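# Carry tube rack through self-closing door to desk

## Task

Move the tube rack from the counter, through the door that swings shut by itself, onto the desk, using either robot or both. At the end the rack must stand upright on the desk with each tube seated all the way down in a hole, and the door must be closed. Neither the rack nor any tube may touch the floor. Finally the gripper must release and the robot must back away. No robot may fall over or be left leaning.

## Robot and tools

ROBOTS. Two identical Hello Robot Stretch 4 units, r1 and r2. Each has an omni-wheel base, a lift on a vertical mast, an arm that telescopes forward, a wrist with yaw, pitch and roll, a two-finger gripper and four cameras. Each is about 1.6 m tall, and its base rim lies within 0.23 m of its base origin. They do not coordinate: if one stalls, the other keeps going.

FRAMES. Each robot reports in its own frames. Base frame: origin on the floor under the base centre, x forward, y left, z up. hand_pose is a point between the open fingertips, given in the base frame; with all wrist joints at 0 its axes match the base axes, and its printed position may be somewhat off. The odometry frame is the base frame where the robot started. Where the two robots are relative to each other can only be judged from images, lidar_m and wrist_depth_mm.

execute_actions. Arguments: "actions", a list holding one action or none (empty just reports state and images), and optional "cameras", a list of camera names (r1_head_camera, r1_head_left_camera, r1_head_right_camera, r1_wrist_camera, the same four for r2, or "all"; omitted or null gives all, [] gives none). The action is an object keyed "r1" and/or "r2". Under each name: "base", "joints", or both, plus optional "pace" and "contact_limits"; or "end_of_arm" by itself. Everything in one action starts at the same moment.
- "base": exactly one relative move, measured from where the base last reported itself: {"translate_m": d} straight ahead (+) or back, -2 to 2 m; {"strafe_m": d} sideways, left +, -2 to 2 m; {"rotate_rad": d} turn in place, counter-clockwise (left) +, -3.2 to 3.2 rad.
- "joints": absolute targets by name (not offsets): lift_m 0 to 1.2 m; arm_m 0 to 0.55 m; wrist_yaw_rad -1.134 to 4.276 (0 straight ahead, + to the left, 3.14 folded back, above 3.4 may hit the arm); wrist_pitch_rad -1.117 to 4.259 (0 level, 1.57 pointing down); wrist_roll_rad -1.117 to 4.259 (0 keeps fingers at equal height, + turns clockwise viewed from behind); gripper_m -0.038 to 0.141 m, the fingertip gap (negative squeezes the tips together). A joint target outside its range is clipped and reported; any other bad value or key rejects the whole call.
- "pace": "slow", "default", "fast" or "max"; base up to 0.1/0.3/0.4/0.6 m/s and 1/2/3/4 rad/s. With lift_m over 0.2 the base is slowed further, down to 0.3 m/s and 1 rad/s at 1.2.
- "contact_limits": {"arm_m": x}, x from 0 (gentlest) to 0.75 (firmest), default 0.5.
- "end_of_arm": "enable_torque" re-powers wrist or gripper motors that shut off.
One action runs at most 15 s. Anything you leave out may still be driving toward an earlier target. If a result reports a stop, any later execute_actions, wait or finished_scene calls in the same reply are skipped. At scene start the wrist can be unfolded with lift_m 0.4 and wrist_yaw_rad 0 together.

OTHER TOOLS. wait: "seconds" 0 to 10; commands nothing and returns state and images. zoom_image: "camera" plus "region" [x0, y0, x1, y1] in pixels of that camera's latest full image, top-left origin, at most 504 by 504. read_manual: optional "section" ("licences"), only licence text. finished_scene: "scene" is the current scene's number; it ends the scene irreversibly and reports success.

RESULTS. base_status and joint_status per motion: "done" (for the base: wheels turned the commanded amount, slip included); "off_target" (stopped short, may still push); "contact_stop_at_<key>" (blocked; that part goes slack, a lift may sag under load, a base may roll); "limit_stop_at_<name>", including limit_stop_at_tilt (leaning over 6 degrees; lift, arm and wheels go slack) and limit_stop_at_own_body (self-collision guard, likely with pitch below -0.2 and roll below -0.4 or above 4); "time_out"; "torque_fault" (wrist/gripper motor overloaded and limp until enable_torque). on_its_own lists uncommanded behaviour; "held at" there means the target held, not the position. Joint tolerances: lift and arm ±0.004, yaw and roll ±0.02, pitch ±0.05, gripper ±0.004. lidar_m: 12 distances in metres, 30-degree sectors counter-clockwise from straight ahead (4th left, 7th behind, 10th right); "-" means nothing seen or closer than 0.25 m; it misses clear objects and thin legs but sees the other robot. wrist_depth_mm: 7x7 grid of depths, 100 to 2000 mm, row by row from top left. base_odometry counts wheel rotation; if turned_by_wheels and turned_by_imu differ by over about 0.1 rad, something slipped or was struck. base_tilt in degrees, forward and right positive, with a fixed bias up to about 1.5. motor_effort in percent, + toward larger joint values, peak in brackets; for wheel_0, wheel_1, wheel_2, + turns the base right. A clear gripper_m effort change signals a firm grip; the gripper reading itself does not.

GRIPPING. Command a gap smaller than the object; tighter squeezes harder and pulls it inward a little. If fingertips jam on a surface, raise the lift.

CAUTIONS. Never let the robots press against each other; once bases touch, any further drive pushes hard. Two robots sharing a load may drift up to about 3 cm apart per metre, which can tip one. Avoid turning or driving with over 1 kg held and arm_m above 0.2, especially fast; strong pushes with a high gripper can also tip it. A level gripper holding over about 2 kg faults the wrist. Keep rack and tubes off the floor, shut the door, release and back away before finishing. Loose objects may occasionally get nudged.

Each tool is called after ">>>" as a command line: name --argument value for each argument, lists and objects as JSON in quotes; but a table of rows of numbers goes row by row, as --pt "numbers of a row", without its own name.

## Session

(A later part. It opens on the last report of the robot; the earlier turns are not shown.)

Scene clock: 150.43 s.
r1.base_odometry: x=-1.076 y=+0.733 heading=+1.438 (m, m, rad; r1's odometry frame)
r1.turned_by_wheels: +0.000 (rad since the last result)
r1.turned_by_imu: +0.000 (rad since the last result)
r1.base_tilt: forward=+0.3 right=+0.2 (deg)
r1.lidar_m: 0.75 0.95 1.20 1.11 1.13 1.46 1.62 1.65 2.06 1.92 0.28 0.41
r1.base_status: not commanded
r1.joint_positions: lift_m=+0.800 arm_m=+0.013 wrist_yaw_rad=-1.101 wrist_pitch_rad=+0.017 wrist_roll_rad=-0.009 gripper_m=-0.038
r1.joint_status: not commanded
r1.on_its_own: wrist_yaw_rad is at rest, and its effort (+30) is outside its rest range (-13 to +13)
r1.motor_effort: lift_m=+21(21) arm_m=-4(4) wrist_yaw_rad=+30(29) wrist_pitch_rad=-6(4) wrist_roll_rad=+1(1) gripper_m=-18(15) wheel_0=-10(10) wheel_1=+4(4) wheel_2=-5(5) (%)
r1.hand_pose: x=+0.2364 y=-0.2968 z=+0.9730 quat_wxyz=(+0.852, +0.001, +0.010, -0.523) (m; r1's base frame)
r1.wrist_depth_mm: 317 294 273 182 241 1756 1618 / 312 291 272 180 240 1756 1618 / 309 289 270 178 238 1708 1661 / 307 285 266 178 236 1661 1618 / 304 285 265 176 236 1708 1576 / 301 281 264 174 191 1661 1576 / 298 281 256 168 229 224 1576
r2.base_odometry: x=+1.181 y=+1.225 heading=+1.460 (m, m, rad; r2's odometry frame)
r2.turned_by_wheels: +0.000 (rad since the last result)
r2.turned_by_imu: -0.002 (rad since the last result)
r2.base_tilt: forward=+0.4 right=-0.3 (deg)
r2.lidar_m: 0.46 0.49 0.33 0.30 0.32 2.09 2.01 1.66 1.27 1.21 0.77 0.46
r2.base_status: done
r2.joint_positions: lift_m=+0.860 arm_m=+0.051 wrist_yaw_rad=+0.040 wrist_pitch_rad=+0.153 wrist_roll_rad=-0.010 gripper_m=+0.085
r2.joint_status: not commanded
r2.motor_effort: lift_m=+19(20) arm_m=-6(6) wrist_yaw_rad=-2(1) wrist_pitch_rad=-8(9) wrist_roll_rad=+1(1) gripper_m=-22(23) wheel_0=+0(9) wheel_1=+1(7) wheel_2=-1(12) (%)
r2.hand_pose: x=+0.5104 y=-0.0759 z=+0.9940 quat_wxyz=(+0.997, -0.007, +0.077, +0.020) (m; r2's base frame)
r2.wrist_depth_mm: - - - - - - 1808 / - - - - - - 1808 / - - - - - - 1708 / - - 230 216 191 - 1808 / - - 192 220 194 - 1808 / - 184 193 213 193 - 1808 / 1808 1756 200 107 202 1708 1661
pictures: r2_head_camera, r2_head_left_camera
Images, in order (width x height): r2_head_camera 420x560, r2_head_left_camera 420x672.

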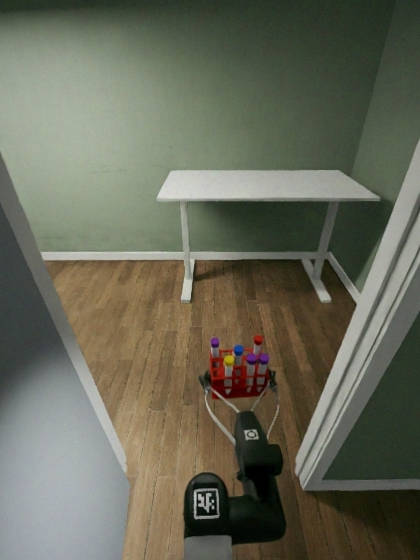

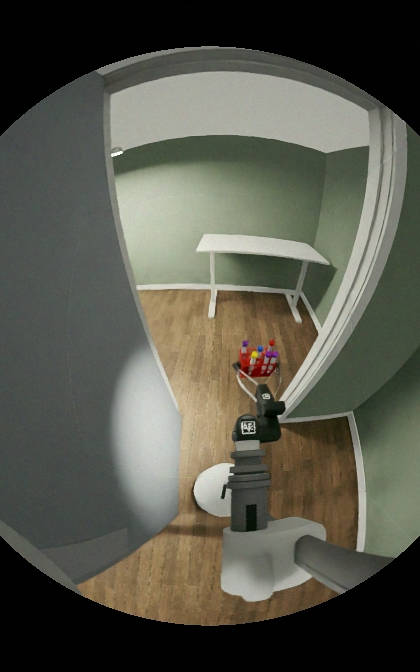

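>>> execute_actions --actions '[{"r2":{"base":{"translate_m":1.1}}}]' --cameras '["r2_head_camera","r2_head_left_camera","r2_wrist_camera"]'

Scene clock: 157.97 s.
r1.base_odometry: x=-1.076 y=+0.733 heading=+1.438 (m, m, rad; r1's odometry frame)
r1.turned_by_wheels: +0.000 (rad since the last result)
r1.turned_by_imu: +0.000 (rad since the last result)
r1.base_tilt: forward=+0.3 right=+0.1 (deg)
r1.lidar_m: 0.74 0.94 1.18 1.12 1.14 1.44 1.62 1.65 2.07 1.92 0.29 0.40
r1.base_status: not commanded
r1.joint_positions: lift_m=+0.800 arm_m=+0.013 wrist_yaw_rad=-1.101 wrist_pitch_rad=+0.017 wrist_roll_rad=-0.009 gripper_m=-0.038
r1.joint_status: not commanded
r1.on_its_own: wrist_yaw_rad is at rest, and its effort (+31) is outside its rest range (-13 to +13)
r1.motor_effort: lift_m=+21(21) arm_m=-4(4) wrist_yaw_rad=+31(30) wrist_pitch_rad=-6(5) wrist_roll_rad=+1(1) gripper_m=-17(19) wheel_0=-10(10) wheel_1=+4(4) wheel_2=-5(5) (%)
r1.hand_pose: x=+0.2364 y=-0.2968 z=+0.9730 quat_wxyz=(+0.852, +0.001, +0.010, -0.523) (m; r1's base frame)
r1.wrist_depth_mm: 315 294 273 181 241 1756 1618 / 312 291 272 180 240 1708 1618 / 310 289 270 178 237 1708 1618 / 306 286 267 177 236 1661 1618 / 306 283 266 176 236 1708 1576 / 301 282 263 174 192 1661 1576 / 300 281 256 167 229 224 1576
r2.base_odometry: x=+1.302 y=+2.318 heading=+1.460 (m, m, rad; r2's odometry frame)
r2.turned_by_wheels: +0.000 (rad since the last result)
r2.turned_by_imu: -0.001 (rad since the last result)
r2.base_tilt: forward=+0.4 right=-0.4 (deg)
r2.lidar_m: 0.45 0.88 2.45 1.23 0.52 0.55 1.35 0.61 0.58 1.28 1.12 0.48
r2.base_status: done
r2.joint_positions: lift_m=+0.860 arm_m=+0.051 wrist_yaw_rad=+0.040 wrist_pitch_rad=+0.153 wrist_roll_rad=-0.010 gripper_m=+0.085
r2.joint_status: not commanded
r2.motor_effort: lift_m=+19(19) arm_m=-6(6) wrist_yaw_rad=-1(2) wrist_pitch_rad=-9(10) wrist_roll_rad=+0(0) gripper_m=-23(21) wheel_0=+1(5) wheel_1=+0(6) wheel_2=+1(11) (%)
r2.hand_pose: x=+0.5104 y=-0.0759 z=+0.9940 quat_wxyz=(+0.997, -0.007, +0.077, +0.020) (m; r2's base frame)
r2.wrist_depth_mm: 1308 1255 1255 1255 1255 1229 1229 / 1308 1308 1255 1281 1255 1255 1255 / 1336 1336 1308 1281 1308 1281 1281 / 1366 1336 230 216 192 798 798 / 1397 1397 192 220 194 1336 1336 / 1464 183 193 213 195 1366 1366 / 1464 1464 200 107 202 1430 1397
pictures: r2_head_camera, r2_head_left_camera, r2_wrist_camera
Images, in order (width x height): r2_head_camera 420x560, r2_head_left_camera 420x672, r2_wrist_camera 616x392.

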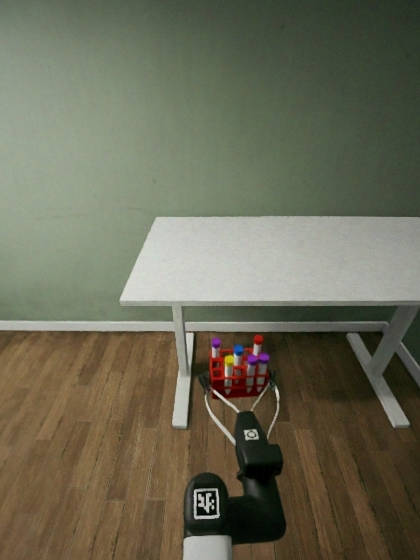

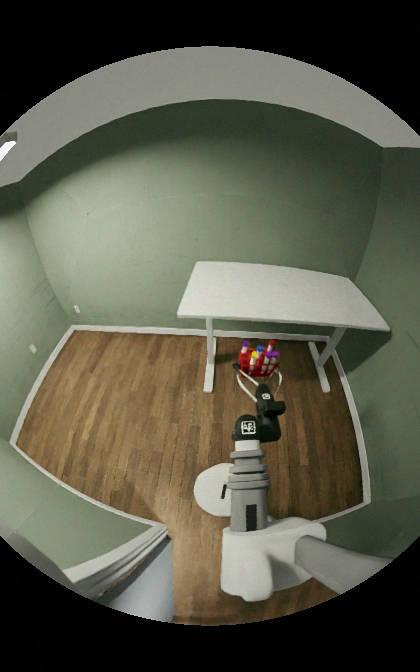

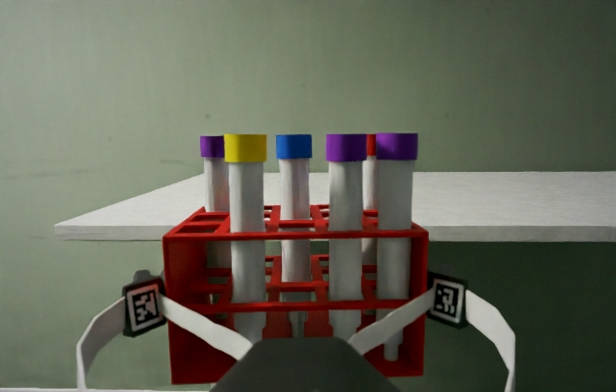

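>>> execute_actions --actions '[{"r1":{"base":{"strafe_m":-0.13},"pace":"slow"},"r2":{"base":{"translate_m":0.2},"joints":{"lift_m":0.93}}}]' --cameras '[]'

>>> execute_actions --actions '[{"r1":{"base":{"strafe_m":-0.13},"joints":{"arm_m":0.028,"wrist_yaw_rad":-0.98},"pace":"slow"},"r2":{"joints":{"arm_m":0.36}}}]' --cameras '["r2_head_camera","r2_wrist_camera"]'

Scene clock: 167.13 s.
r1.base_odometry: x=-0.947 y=+0.716 heading=+1.438 (m, m, rad; r1's odometry frame)
r1.turned_by_wheels: +0.000 (rad since the last result)
r1.turned_by_imu: +0.000 (rad since the last result)
r1.base_tilt: forward=+0.4 right=+0.1 (deg)
r1.lidar_m: 0.61 0.97 1.23 1.24 1.26 1.63 1.60 1.64 1.95 1.79 0.32 0.33
r1.base_status: done
r1.joint_positions: lift_m=+0.800 arm_m=+0.013 wrist_yaw_rad=-1.074 wrist_pitch_rad=+0.018 wrist_roll_rad=-0.008 gripper_m=-0.038
r1.joint_status: not commanded
r1.on_its_own: wrist_yaw_rad is at rest, and its effort (-46) is outside its rest range (-13 to +13)
r1.motor_effort: lift_m=+21(21) arm_m=-4(4) wrist_yaw_rad=-46(46) wrist_pitch_rad=-6(5) wrist_roll_rad=+1(1) gripper_m=-21(21) wheel_0=+2(9) wheel_1=-2(7) wheel_2=+5(5) (%)
r1.hand_pose: x=+0.2442 y=-0.2953 z=+0.9730 quat_wxyz=(+0.859, +0.001, +0.010, -0.512) (m; r1's base frame)
r1.wrist_depth_mm: 279 271 260 181 246 1618 1499 / 278 268 258 180 246 1618 1499 / 276 266 257 179 243 1661 1464 / 273 265 255 177 242 1618 1464 / 271 263 253 175 240 1576 1464 / 270 262 249 174 236 1576 1499 / 268 256 250 170 234 1537 1464
r2.base_odometry: x=+1.324 y=+2.517 heading=+1.461 (m, m, rad; r2's odometry frame)
r2.turned_by_wheels: +0.000 (rad since the last result)
r2.turned_by_imu: +0.000 (rad since the last result)
r2.base_tilt: forward=+0.4 right=-0.3 (deg)
r2.lidar_m: 0.44 0.63 2.12 1.94 0.76 0.68 1.11 0.74 0.86 1.30 0.85 0.50
r2.base_status: done
r2.joint_positions: lift_m=+0.930 arm_m=+0.051 wrist_yaw_rad=+0.040 wrist_pitch_rad=+0.154 wrist_roll_rad=-0.010 gripper_m=+0.085
r2.joint_status: all done
r2.motor_effort: lift_m=+20(19) arm_m=-6(6) wrist_yaw_rad=-1(2) wrist_pitch_rad=-9(10) wrist_roll_rad=+1(0) gripper_m=-22(21) wheel_0=+1(7) wheel_1=+2(6) wheel_2=-1(7) (%)
r2.hand_pose: x=+0.5103 y=-0.0759 z=+1.0639 quat_wxyz=(+0.997, -0.007, +0.077, +0.020) (m; r2's base frame)
r2.wrist_depth_mm: 1098 1078 1078 1078 1060 1060 1042 / 1118 1118 1118 1098 1078 1078 1060 / 1138 1118 1118 1098 1098 1098 1078 / 1160 1160 230 216 192 1118 1098 / 1205 661 193 220 194 647 654 / 455 183 194 212 195 394 445 / 1255 1255 200 107 202 373 375
pictures: none
No camera images: the call's "cameras" was empty. Leave "cameras" out to get every camera's image.

Scene clock: 169.57 s.
r1.base_odometry: x=-0.819 y=+0.699 heading=+1.439 (m, m, rad; r1's odometry frame)
r1.turned_by_wheels: +0.001 (rad since the last result)
r1.turned_by_imu: +0.001 (rad since the last result)
r1.base_tilt: forward=+0.3 right=+0.1 (deg)
r1.lidar_m: 0.54 0.98 1.24 1.38 1.41 1.75 1.59 1.60 1.80 1.65 0.38 0.33
r1.base_status: done
r1.joint_positions: lift_m=+0.800 arm_m=+0.028 wrist_yaw_rad=-0.958 wrist_pitch_rad=+0.018 wrist_roll_rad=-0.008 gripper_m=-0.038
r1.joint_status: wrist_yaw_rad off_target (ended at -0.958, target -0.980); the others done
r1.on_its_own: wrist_yaw_rad is at rest, and its effort (-65) is outside its rest range (-13 to +13)
r1.motor_effort: lift_m=+21(21) arm_m=+0(10) wrist_yaw_rad=-65(62) wrist_pitch_rad=-5(8) wrist_roll_rad=-1(0) gripper_m=-19(21) wheel_0=+3(7) wheel_1=-1(7) wheel_2=+9(10) (%)
r1.hand_pose: x=+0.2935 y=-0.2862 z=+0.9730 quat_wxyz=(+0.888, +0.000, +0.010, -0.461) (m; r1's base frame)
r1.wrist_depth_mm: 270 263 256 248 248 1499 1366 / 267 260 255 247 246 1499 1336 / 265 259 253 245 244 1499 1336 / 263 257 251 243 241 1499 1336 / 260 256 250 242 240 1464 1336 / 260 254 183 181 237 1464 1336 / 258 250 245 168 235 1430 1281
r2.base_odometry: x=+1.324 y=+2.517 heading=+1.461 (m, m, rad; r2's odometry frame)
r2.turned_by_wheels: +0.000 (rad since the last result)
r2.turned_by_imu: +0.000 (rad since the last result)
r2.base_tilt: forward=+0.3 right=-0.3 (deg)
r2.lidar_m: 0.62 0.65 2.12 1.95 0.79 0.68 1.00 0.74 0.86 1.29 0.87 0.64
r2.base_status: not commanded
r2.joint_positions: lift_m=+0.930 arm_m=+0.359 wrist_yaw_rad=+0.040 wrist_pitch_rad=+0.153 wrist_roll_rad=-0.010 gripper_m=+0.085
r2.joint_status: all done
r2.motor_effort: lift_m=+20(20) arm_m=+6(8) wrist_yaw_rad=-1(1) wrist_pitch_rad=-9(10) wrist_roll_rad=+1(1) gripper_m=-21(20) wheel_0=+0(0) wheel_1=+2(2) wheel_2=-1(1) (%)
r2.hand_pose: x=+0.8182 y=-0.0759 z=+1.0639 quat_wxyz=(+0.997, -0.007, +0.077, +0.020) (m; r2's base frame)
r2.wrist_depth_mm: 809 798 788 788 778 778 768 / 820 809 809 798 798 788 778 / 842 831 820 809 809 809 798 / 866 854 231 215 191 820 831 / 878 654 193 219 194 640 640 / 452 184 194 213 194 392 442 / 340 324 200 107 202 327 334
pictures: r2_head_camera, r2_wrist_camera
Images, in order (width x height): r2_head_camera 420x560, r2_wrist_camera 616x392.

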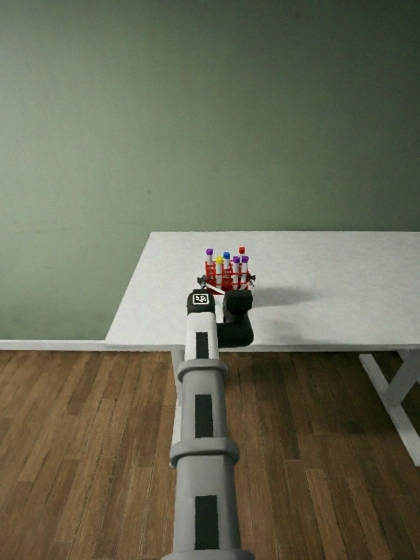

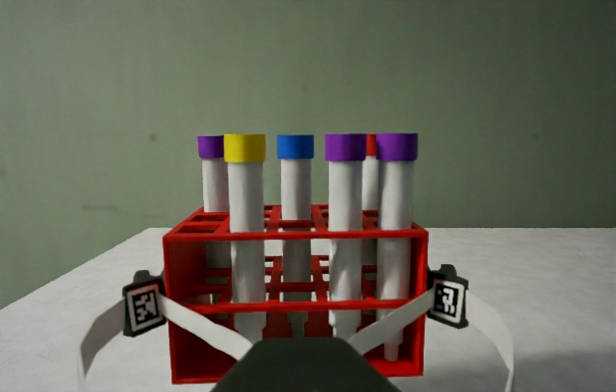

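>>> execute_actions --actions '[{"r1":{"base":{"strafe_m":-0.12},"joints":{"arm_m":0.06,"wrist_yaw_rad":-0.81},"pace":"slow"},"r2":{"joints":{"lift_m":0.855},"pace":"slow"}}]' --cameras '["r2_wrist_camera"]'

Scene clock: 174.90 s.
r1.base_odometry: x=-0.700 y=+0.684 heading=+1.440 (m, m, rad; r1's odometry frame)
r1.turned_by_wheels: +0.001 (rad since the last result)
r1.turned_by_imu: +0.000 (rad since the last result)
r1.base_tilt: forward=+0.3 right=+0.1 (deg)
r1.lidar_m: 0.55 1.00 1.27 1.50 1.54 1.72 1.57 1.60 1.69 1.55 1.60 0.36
r1.base_status: done
r1.joint_positions: lift_m=+0.800 arm_m=+0.060 wrist_yaw_rad=-0.792 wrist_pitch_rad=+0.018 wrist_roll_rad=-0.008 gripper_m=-0.038
r1.joint_status: all done
r1.on_its_own: wrist_yaw_rad is at rest, and its effort (-52) is outside its rest range (-13 to +13)
r1.motor_effort: lift_m=+20(21) arm_m=+0(13) wrist_yaw_rad=-52(57) wrist_pitch_rad=-5(7) wrist_roll_rad=+0(1) gripper_m=-20(23) wheel_0=+2(8) wheel_1=-2(8) wheel_2=+7(9) (%)
r1.hand_pose: x=+0.3712 y=-0.2667 z=+0.9729 quat_wxyz=(+0.923, +0.000, +0.010, -0.386) (m; r1's base frame)
r1.wrist_depth_mm: 271 265 258 180 248 1397 1229 / 270 263 256 179 247 1397 1229 / 267 262 254 178 245 1397 1229 / 265 259 253 177 243 1397 1205 / 264 257 251 176 242 1366 1205 / 262 255 248 175 239 1366 1205 / 259 252 248 169 236 1308 1205
r2.base_odometry: x=+1.324 y=+2.517 heading=+1.461 (m, m, rad; r2's odometry frame)
r2.turned_by_wheels: +0.000 (rad since the last result)
r2.turned_by_imu: +0.000 (rad since the last result)
r2.base_tilt: forward=+0.4 right=-0.2 (deg)
r2.lidar_m: 0.64 0.67 2.12 1.93 0.76 0.68 0.94 0.73 0.85 1.31 0.84 0.62
r2.base_status: not commanded
r2.joint_positions: lift_m=+0.855 arm_m=+0.359 wrist_yaw_rad=+0.040 wrist_pitch_rad=+0.153 wrist_roll_rad=-0.010 gripper_m=+0.085
r2.joint_status: all done
r2.motor_effort: lift_m=+16(18) arm_m=+6(6) wrist_yaw_rad=-1(1) wrist_pitch_rad=-8(8) wrist_roll_rad=+0(1) gripper_m=-21(20) wheel_0=+0(0) wheel_1=+2(2) wheel_2=-1(1) (%)
r2.hand_pose: x=+0.8182 y=-0.0759 z=+0.9893 quat_wxyz=(+0.997, -0.007, +0.077, +0.020) (m; r2's base frame)
r2.wrist_depth_mm: 809 788 798 788 778 768 768 / 820 809 809 798 798 788 788 / 842 831 820 809 809 809 798 / 866 854 231 215 192 759 750 / 418 415 191 219 194 407 404 / 283 184 193 213 194 246 277 / 213 204 194 107 195 206 211
pictures: r2_wrist_camera
Images, in order (width x height): r2_wrist_camera 616x392.

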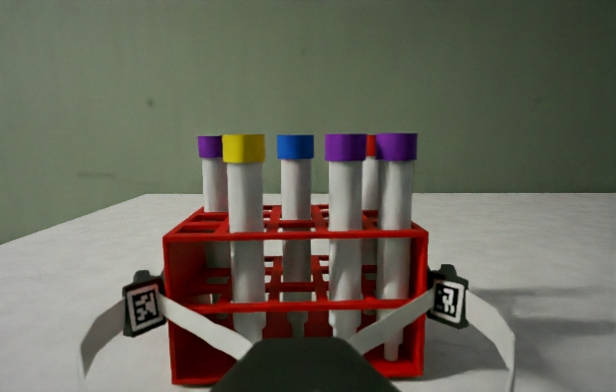

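>>> execute_actions --actions '[{"r1":{"base":{"strafe_m":-0.11},"joints":{"arm_m":0.12,"wrist_yaw_rad":-0.66},"pace":"slow"},"r2":{"joints":{"lift_m":0.853,"gripper_m":0.14},"pace":"slow"}}]' --cameras '[]'

>>> execute_actions --actions '[{"r1":{"base":{"strafe_m":-0.105},"joints":{"arm_m":0.195,"wrist_yaw_rad":-0.51},"pace":"slow"},"r2":{"joints":{"arm_m":0.05}}}]' --cameras '["r2_wrist_camera","r1_head_camera"]'

Scene clock: 180.03 s.
r1.base_odometry: x=-0.591 y=+0.669 heading=+1.440 (m, m, rad; r1's odometry frame)
r1.turned_by_wheels: +0.000 (rad since the last result)
r1.turned_by_imu: -0.001 (rad since the last result)
r1.base_tilt: forward=+0.3 right=+0.2 (deg)
r1.lidar_m: 0.56 0.91 1.27 1.60 1.62 1.71 1.56 1.58 1.59 1.44 1.47 0.44
r1.base_status: done
r1.joint_positions: lift_m=+0.800 arm_m=+0.120 wrist_yaw_rad=-0.647 wrist_pitch_rad=+0.018 wrist_roll_rad=-0.009 gripper_m=-0.038
r1.joint_status: all done
r1.on_its_own: wrist_yaw_rad is at rest, and its effort (-39) is outside its rest range (-13 to +13)
r1.motor_effort: lift_m=+21(21) arm_m=+1(7) wrist_yaw_rad=-39(48) wrist_pitch_rad=-5(7) wrist_roll_rad=+1(2) gripper_m=-23(21) wheel_0=+1(3) wheel_1=-4(10) wheel_2=+5(5) (%)
r1.hand_pose: x=+0.4682 y=-0.2436 z=+0.9730 quat_wxyz=(+0.948, -0.001, +0.010, -0.318) (m; r1's base frame)
r1.wrist_depth_mm: 268 263 258 182 250 1336 1160 / 266 262 256 181 249 1336 1138 / 265 259 254 179 246 1336 1138 / 263 257 253 178 245 1336 1138 / 260 256 251 176 243 1308 1138 / 259 254 249 175 241 1308 1118 / 256 251 248 170 239 1229 1118
r2.base_odometry: x=+1.324 y=+2.517 heading=+1.461 (m, m, rad; r2's odometry frame)
r2.turned_by_wheels: +0.000 (rad since the last result)
r2.turned_by_imu: +0.000 (rad since the last result)
r2.base_tilt: forward=+0.3 right=-0.2 (deg)
r2.lidar_m: 0.64 0.63 2.11 1.93 0.79 0.67 0.88 0.75 0.85 1.30 0.86 0.65
r2.base_status: not commanded
r2.joint_positions: lift_m=+0.853 arm_m=+0.359 wrist_yaw_rad=+0.040 wrist_pitch_rad=+0.153 wrist_roll_rad=-0.010 gripper_m=+0.140
r2.joint_status: all done
r2.motor_effort: lift_m=+16(9) arm_m=+6(6) wrist_yaw_rad=-2(2) wrist_pitch_rad=-8(9) wrist_roll_rad=+0(0) gripper_m=+1(22) wheel_0=+0(0) wheel_1=+2(2) wheel_2=-1(1) (%)
r2.hand_pose: x=+0.8182 y=-0.0759 z=+0.9875 quat_wxyz=(+0.997, -0.007, +0.076, +0.020) (m; r2's base frame)
r2.wrist_depth_mm: 798 798 788 778 778 768 768 / 820 820 809 809 798 788 778 / 842 831 820 809 809 809 809 / 854 842 248 224 251 759 750 / 415 413 229 230 217 404 402 / 282 202 202 206 210 245 273 / 212 211 206 107 209 209 208
pictures: none
No camera images: the call's "cameras" was empty. Leave "cameras" out to get every camera's image.

Scene clock: 182.23 s.
r1.base_odometry: x=-0.487 y=+0.656 heading=+1.440 (m, m, rad; r1's odometry frame)
r1.turned_by_wheels: +0.000 (rad since the last result)
r1.turned_by_imu: -0.006 (rad since the last result)
r1.base_tilt: forward=+0.3 right=+0.1 (deg)
r1.lidar_m: 0.62 0.88 1.28 1.72 1.74 1.71 1.56 1.56 1.44 1.32 1.37 0.54
r1.base_status: done
r1.joint_positions: lift_m=+0.800 arm_m=+0.195 wrist_yaw_rad=-0.496 wrist_pitch_rad=+0.017 wrist_roll_rad=-0.009 gripper_m=-0.038
r1.joint_status: all done
r1.on_its_own: wrist_yaw_rad is at rest, and its effort (-41) is outside its rest range (-13 to +13)
r1.motor_effort: lift_m=+21(21) arm_m=+1(8) wrist_yaw_rad=-41(42) wrist_pitch_rad=-7(6) wrist_roll_rad=+1(2) gripper_m=-21(21) wheel_0=+3(7) wheel_1=-4(8) wheel_2=+6(6) (%)
r1.hand_pose: x=+0.5779 y=-0.2141 z=+0.9731 quat_wxyz=(+0.969, -0.002, +0.009, -0.245) (m; r1's base frame)
r1.wrist_depth_mm: 263 259 256 182 251 1255 1098 / 260 258 255 180 250 1229 1078 / 258 256 253 179 248 1229 1060 / 257 254 251 177 247 1205 1060 / 255 252 250 176 245 1205 1078 / 254 251 248 175 243 1229 1078 / 252 248 246 170 240 1182 1060
r2.base_odometry: x=+1.324 y=+2.517 heading=+1.461 (m, m, rad; r2's odometry frame)
r2.turned_by_wheels: +0.000 (rad since the last result)
r2.turned_by_imu: +0.000 (rad since the last result)
r2.base_tilt: forward=+0.3 right=-0.3 (deg)
r2.lidar_m: 0.60 0.66 2.15 1.95 0.79 0.66 0.84 0.73 0.86 1.30 0.86 0.63
r2.base_status: not commanded
r2.joint_positions: lift_m=+0.853 arm_m=+0.051 wrist_yaw_rad=+0.040 wrist_pitch_rad=+0.152 wrist_roll_rad=-0.010 gripper_m=+0.140
r2.joint_status: all done
r2.motor_effort: lift_m=+16(16) arm_m=-6(7) wrist_yaw_rad=-1(1) wrist_pitch_rad=-7(8) wrist_roll_rad=+0(0) gripper_m=+3(0) wheel_0=+0(0) wheel_1=+2(2) wheel_2=-1(1) (%)
r2.hand_pose: x=+0.5104 y=-0.0760 z=+0.9876 quat_wxyz=(+0.997, -0.007, +0.076, +0.020) (m; r2's base frame)
r2.wrist_depth_mm: 1098 1078 1078 1078 1042 1042 1060 / 1118 1118 1098 1078 1098 1078 1060 / 1138 1118 1118 1118 1098 1098 1078 / 1182 1138 788 508 788 768 768 / 424 418 415 415 415 410 410 / 1255 202 368 1182 366 1160 1182 / 1281 1255 991 107 1205 1205 1205
pictures: r1_head_camera, r2_wrist_camera
Images, in order (width x height): r1_head_camera 420x560, r2_wrist_camera 616x392.

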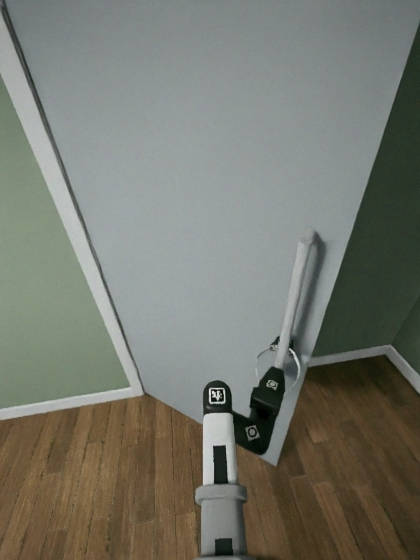

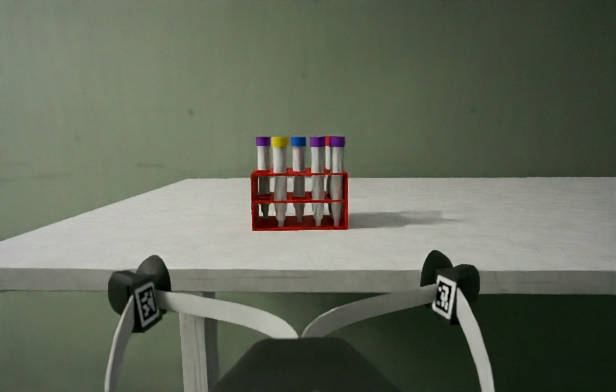

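>>> execute_actions --actions '[{"r1":{"base":{"strafe_m":-0.105},"joints":{"arm_m":0.34,"wrist_yaw_rad":-0.34},"pace":"slow"}}]' --cameras '[]'

>>> execute_actions --actions '[{"r1":{"base":{"strafe_m":-0.075},"joints":{"arm_m":0.53,"wrist_yaw_rad":-0.18},"pace":"slow"}}]' --cameras '["r1_head_camera"]'

Scene clock: 189.33 s.
r1.base_odometry: x=-0.383 y=+0.642 heading=+1.440 (m, m, rad; r1's odometry frame)
r1.turned_by_wheels: +0.000 (rad since the last result)
r1.turned_by_imu: -0.007 (rad since the last result)
r1.base_tilt: forward=+0.3 right=+0.1 (deg)
r1.lidar_m: 0.69 0.91 1.28 1.81 1.83 1.65 1.53 1.55 1.35 1.21 1.26 0.76
r1.base_status: done
r1.joint_positions: lift_m=+0.800 arm_m=+0.340 wrist_yaw_rad=-0.334 wrist_pitch_rad=+0.017 wrist_roll_rad=-0.009 gripper_m=-0.038
r1.joint_status: all done
r1.on_its_own: wrist_yaw_rad is at rest, and its effort (-18) is outside its rest range (-13 to +13)
r1.motor_effort: lift_m=+21(21) arm_m=+1(7) wrist_yaw_rad=-18(43) wrist_pitch_rad=-5(6) wrist_roll_rad=+0(1) gripper_m=-20(21) wheel_0=-2(10) wheel_1=-5(10) wheel_2=+5(3) (%)
r1.hand_pose: x=+0.7546 y=-0.1771 z=+0.9731 quat_wxyz=(+0.986, -0.003, +0.009, -0.166) (m; r1's base frame)
r1.wrist_depth_mm: 245 248 251 253 256 831 976 / 243 246 249 251 255 820 960 / 242 245 247 249 253 831 960 / 240 243 245 247 252 809 946 / 239 241 244 245 250 809 946 / 238 240 242 181 248 798 931 / 236 236 240 149 246 798 917
r2.base_odometry: x=+1.324 y=+2.517 heading=+1.461 (m, m, rad; r2's odometry frame)
r2.turned_by_wheels: +0.000 (rad since the last result)
r2.turned_by_imu: +0.001 (rad since the last result)
r2.base_tilt: forward=+0.3 right=-0.3 (deg)
r2.lidar_m: 0.60 0.66 2.13 1.93 0.78 0.68 0.77 0.72 0.88 1.30 0.87 0.63
r2.base_status: not commanded
r2.joint_positions: lift_m=+0.853 arm_m=+0.051 wrist_yaw_rad=+0.040 wrist_pitch_rad=+0.152 wrist_roll_rad=-0.010 gripper_m=+0.140
r2.joint_status: not commanded
r2.motor_effort: lift_m=+16(16) arm_m=-6(6) wrist_yaw_rad=-1(1) wrist_pitch_rad=-6(7) wrist_roll_rad=+1(1) gripper_m=+1(2) wheel_0=+0(1) wheel_1=+2(2) wheel_2=-1(1) (%)
r2.hand_pose: x=+0.5104 y=-0.0760 z=+0.9876 quat_wxyz=(+0.997, -0.007, +0.076, +0.020) (m; r2's base frame)
r2.wrist_depth_mm: 1098 1098 1078 1078 1060 1042 1042 / 1118 1118 1078 1098 1078 1078 1078 / 1160 1138 1118 1098 1118 1098 1078 / 1182 1160 788 512 778 768 759 / 421 418 418 415 413 410 407 / 1229 202 370 1182 364 1182 1160 / 1255 1255 991 107 1205 1182 1182
pictures: none
No camera images: the call's "cameras" was empty. Leave "cameras" out to get every camera's image.

Scene clock: 192.50 s.
r1.base_odometry: x=-0.308 y=+0.633 heading=+1.442 (m, m, rad; r1's odometry frame)
r1.turned_by_wheels: +0.001 (rad since the last result)
r1.turned_by_imu: -0.020 (rad since the last result)
r1.base_tilt: forward=+0.4 right=+0.2 (deg)
r1.lidar_m: 0.89 1.00 1.29 1.90 1.92 1.70 1.53 1.54 1.26 1.13 1.17 1.15
r1.base_status: done
r1.joint_positions: lift_m=+0.800 arm_m=+0.530 wrist_yaw_rad=-0.166 wrist_pitch_rad=+0.017 wrist_roll_rad=-0.008 gripper_m=-0.038
r1.joint_status: all done
r1.on_its_own: wrist_yaw_rad is at rest, and its effort (-40) is outside its rest range (-13 to +13)
r1.motor_effort: lift_m=+21(21) arm_m=+0(8) wrist_yaw_rad=-40(51) wrist_pitch_rad=-5(5) wrist_roll_rad=+0(2) gripper_m=-19(22) wheel_0=+7(13) wheel_1=+1(14) wheel_2=+10(9) (%)
r1.hand_pose: x=+0.9709 y=-0.1340 z=+0.9731 quat_wxyz=(+0.996, -0.003, +0.009, -0.083) (m; r1's base frame)
r1.wrist_depth_mm: 226 234 244 250 404 445 488 / 224 233 243 249 387 439 480 / 224 231 241 248 384 439 477 / 222 230 240 246 382 433 473 / 220 229 239 244 377 433 469 / 220 228 233 180 257 427 466 / 219 222 233 169 253 427 462
r2.base_odometry: x=+1.324 y=+2.517 heading=+1.461 (m, m, rad; r2's odometry frame)
r2.turned_by_wheels: +0.000 (rad since the last result)
r2.turned_by_imu: +0.000 (rad since the last result)
r2.base_tilt: forward=+0.4 right=-0.2 (deg)
r2.lidar_m: 0.62 0.65 2.16 1.92 0.76 0.69 0.68 0.74 0.87 1.31 0.84 0.64
r2.base_status: not commanded
r2.joint_positions: lift_m=+0.853 arm_m=+0.051 wrist_yaw_rad=+0.040 wrist_pitch_rad=+0.152 wrist_roll_rad=-0.010 gripper_m=+0.140
r2.joint_status: not commanded
r2.motor_effort: lift_m=+16(16) arm_m=-6(6) wrist_yaw_rad=+0(1) wrist_pitch_rad=-5(7) wrist_roll_rad=+1(1) gripper_m=+1(0) wheel_0=+0(0) wheel_1=+2(2) wheel_2=-1(1) (%)
r2.hand_pose: x=+0.5104 y=-0.0760 z=+0.9876 quat_wxyz=(+0.997, -0.007, +0.076, +0.020) (m; r2's base frame)
r2.wrist_depth_mm: 1098 1078 1078 1060 1060 1060 1042 / 1118 1098 1118 1098 1078 1078 1078 / 1160 1138 1118 1118 1098 1118 1078 / 1160 1138 788 512 778 768 759 / 424 418 415 415 413 410 407 / 1229 201 368 1182 366 1160 1182 / 1255 1229 991 106 1205 1205 1205
pictures: r1_head_camera
Images, in order (width x height): r1_head_camera 420x560.

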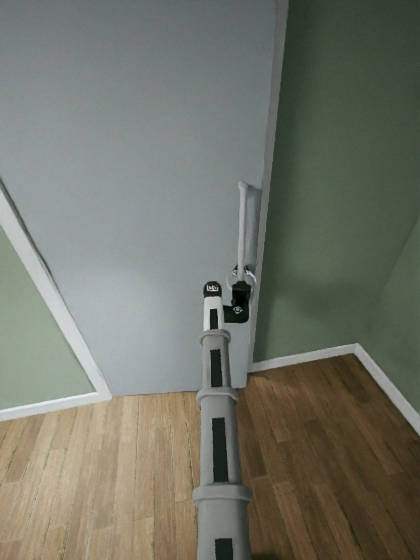

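>>> execute_actions --actions '[{"r1":{"joints":{"gripper_m":0.1,"wrist_yaw_rad":-0.1}}}]' --cameras '[]'

>>> execute_actions --actions '[{"r1":{"joints":{"arm_m":0.2}}}]' --cameras '["r1_head_camera","r1_wrist_camera","r2_wrist_camera"]'

Scene clock: 196.67 s.
r1.base_odometry: x=-0.308 y=+0.633 heading=+1.440 (m, m, rad; r1's odometry frame)
r1.turned_by_wheels: -0.002 (rad since the last result)
r1.turned_by_imu: -0.002 (rad since the last result)
r1.base_tilt: forward=+0.3 right=+0.2 (deg)
r1.lidar_m: 1.00 1.05 1.28 1.89 1.90 1.70 1.52 1.54 1.28 1.14 1.19 1.16
r1.base_status: not commanded
r1.joint_positions: lift_m=+0.800 arm_m=+0.530 wrist_yaw_rad=-0.100 wrist_pitch_rad=+0.017 wrist_roll_rad=-0.008 gripper_m=+0.100
r1.joint_status: all done
r1.motor_effort: lift_m=+21(21) arm_m=+0(0) wrist_yaw_rad=-1(33) wrist_pitch_rad=-4(5) wrist_roll_rad=+1(0) gripper_m=-2(19) wheel_0=-2(7) wheel_1=-2(2) wheel_2=+3(10) (%)
r1.hand_pose: x=+0.9792 y=-0.1157 z=+0.9731 quat_wxyz=(+0.999, -0.004, +0.009, -0.050) (m; r1's base frame)
r1.wrist_depth_mm: 300 315 336 349 373 415 442 / 298 314 332 345 368 410 439 / 297 312 330 343 366 407 439 / 296 310 327 343 364 407 433 / 293 310 327 340 359 402 430 / 293 306 216 340 213 399 427 / 290 300 319 146 359 399 424
r2.base_odometry: x=+1.324 y=+2.517 heading=+1.461 (m, m, rad; r2's odometry frame)
r2.turned_by_wheels: +0.000 (rad since the last result)
r2.turned_by_imu: +0.000 (rad since the last result)
r2.base_tilt: forward=+0.4 right=-0.3 (deg)
r2.lidar_m: 0.61 0.65 2.14 1.92 0.80 0.65 0.65 0.67 0.87 1.31 0.87 0.63
r2.base_status: not commanded
r2.joint_positions: lift_m=+0.853 arm_m=+0.051 wrist_yaw_rad=+0.040 wrist_pitch_rad=+0.152 wrist_roll_rad=-0.010 gripper_m=+0.140
r2.joint_status: not commanded
r2.motor_effort: lift_m=+16(16) arm_m=-6(6) wrist_yaw_rad=-1(1) wrist_pitch_rad=-5(6) wrist_roll_rad=+1(1) gripper_m=+0(1) wheel_0=+0(0) wheel_1=+2(2) wheel_2=-1(1) (%)
r2.hand_pose: x=+0.5104 y=-0.0760 z=+0.9876 quat_wxyz=(+0.997, -0.007, +0.076, +0.020) (m; r2's base frame)
r2.wrist_depth_mm: 1098 1098 1078 1060 1060 1042 1042 / 1118 1098 1098 1098 1078 1078 1060 / 1160 1138 1118 1098 1098 1118 1098 / 1160 1160 788 508 778 768 768 / 421 418 415 415 413 413 407 / 1229 202 370 1182 364 1160 1182 / 1255 1255 1008 107 1205 1205 1182
pictures: none
No camera images: the call's "cameras" was empty. Leave "cameras" out to get every camera's image.

Scene clock: 198.77 s.
r1.base_odometry: x=-0.308 y=+0.633 heading=+1.440 (m, m, rad; r1's odometry frame)
r1.turned_by_wheels: +0.000 (rad since the last result)
r1.turned_by_imu: +0.000 (rad since the last result)
r1.base_tilt: forward=+0.3 right=+0.1 (deg)
r1.lidar_m: 1.01 1.04 1.27 1.89 1.93 1.69 1.52 1.55 1.27 1.15 1.19 1.16
r1.base_status: not commanded
r1.joint_positions: lift_m=+0.800 arm_m=+0.201 wrist_yaw_rad=-0.100 wrist_pitch_rad=+0.018 wrist_roll_rad=-0.008 gripper_m=+0.100
r1.joint_status: all done
r1.motor_effort: lift_m=+21(21) arm_m=-6(4) wrist_yaw_rad=+0(1) wrist_pitch_rad=-5(9) wrist_roll_rad=+0(1) gripper_m=+0(0) wheel_0=-2(2) wheel_1=-2(2) wheel_2=+3(3) (%)
r1.hand_pose: x=+0.6503 y=-0.1158 z=+0.9730 quat_wxyz=(+0.999, -0.004, +0.009, -0.050) (m; r1's base frame)
r1.wrist_depth_mm: 597 627 668 707 750 820 891 / 591 627 661 707 750 809 866 / 585 621 661 699 750 798 866 / 591 621 661 699 741 798 854 / 585 615 647 691 732 788 854 / 585 609 215 691 213 778 842 / 574 597 634 146 723 778 831
r2.base_odometry: x=+1.324 y=+2.517 heading=+1.461 (m, m, rad; r2's odometry frame)
r2.turned_by_wheels: +0.000 (rad since the last result)
r2.turned_by_imu: +0.000 (rad since the last result)
r2.base_tilt: forward=+0.4 right=-0.3 (deg)
r2.lidar_m: 0.62 0.64 2.15 1.92 0.78 0.65 0.65 0.68 0.87 1.29 0.86 0.64
r2.base_status: not commanded
r2.joint_positions: lift_m=+0.853 arm_m=+0.051 wrist_yaw_rad=+0.040 wrist_pitch_rad=+0.152 wrist_roll_rad=-0.010 gripper_m=+0.140
r2.joint_status: not commanded
r2.motor_effort: lift_m=+16(16) arm_m=-6(6) wrist_yaw_rad=-1(1) wrist_pitch_rad=-7(7) wrist_roll_rad=+0(1) gripper_m=+0(1) wheel_0=+0(1) wheel_1=+2(2) wheel_2=-1(1) (%)
r2.hand_pose: x=+0.5104 y=-0.0760 z=+0.9876 quat_wxyz=(+0.997, -0.007, +0.076, +0.020) (m; r2's base frame)
r2.wrist_depth_mm: 1098 1078 1078 1060 1060 1060 1042 / 1138 1098 1118 1098 1078 1060 1060 / 1138 1138 1118 1098 1098 1078 1098 / 1160 1160 788 512 778 778 759 / 421 418 418 415 413 410 410 / 1205 201 370 1182 364 1160 1182 / 1255 1255 991 107 1229 1205 1205
pictures: r1_head_camera, r1_wrist_camera, r2_wrist_camera
Images, in order (width x height): r1_head_camera 420x560, r1_wrist_camera 616x392, r2_wrist_camera 616x392.

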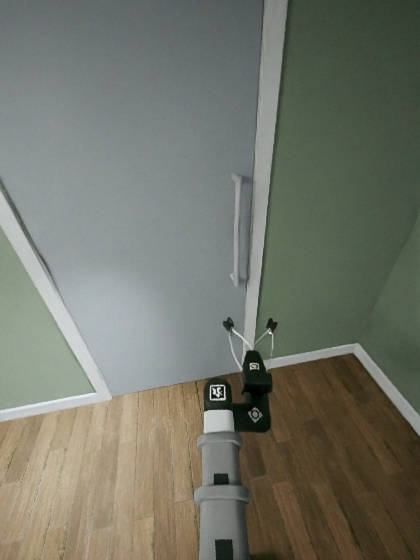

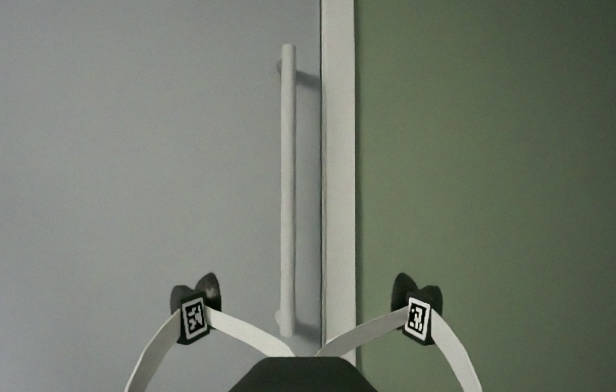

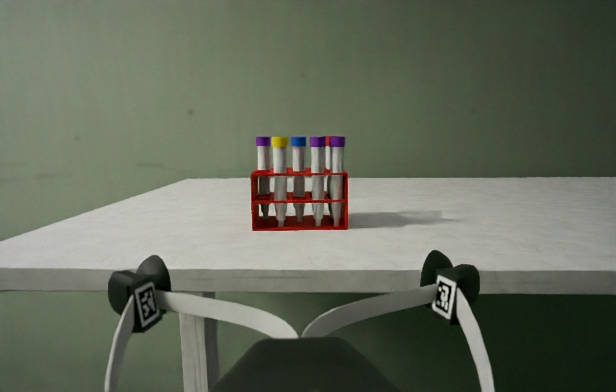

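>>> finished_scene --scene 1

The scene is finished: the task was done.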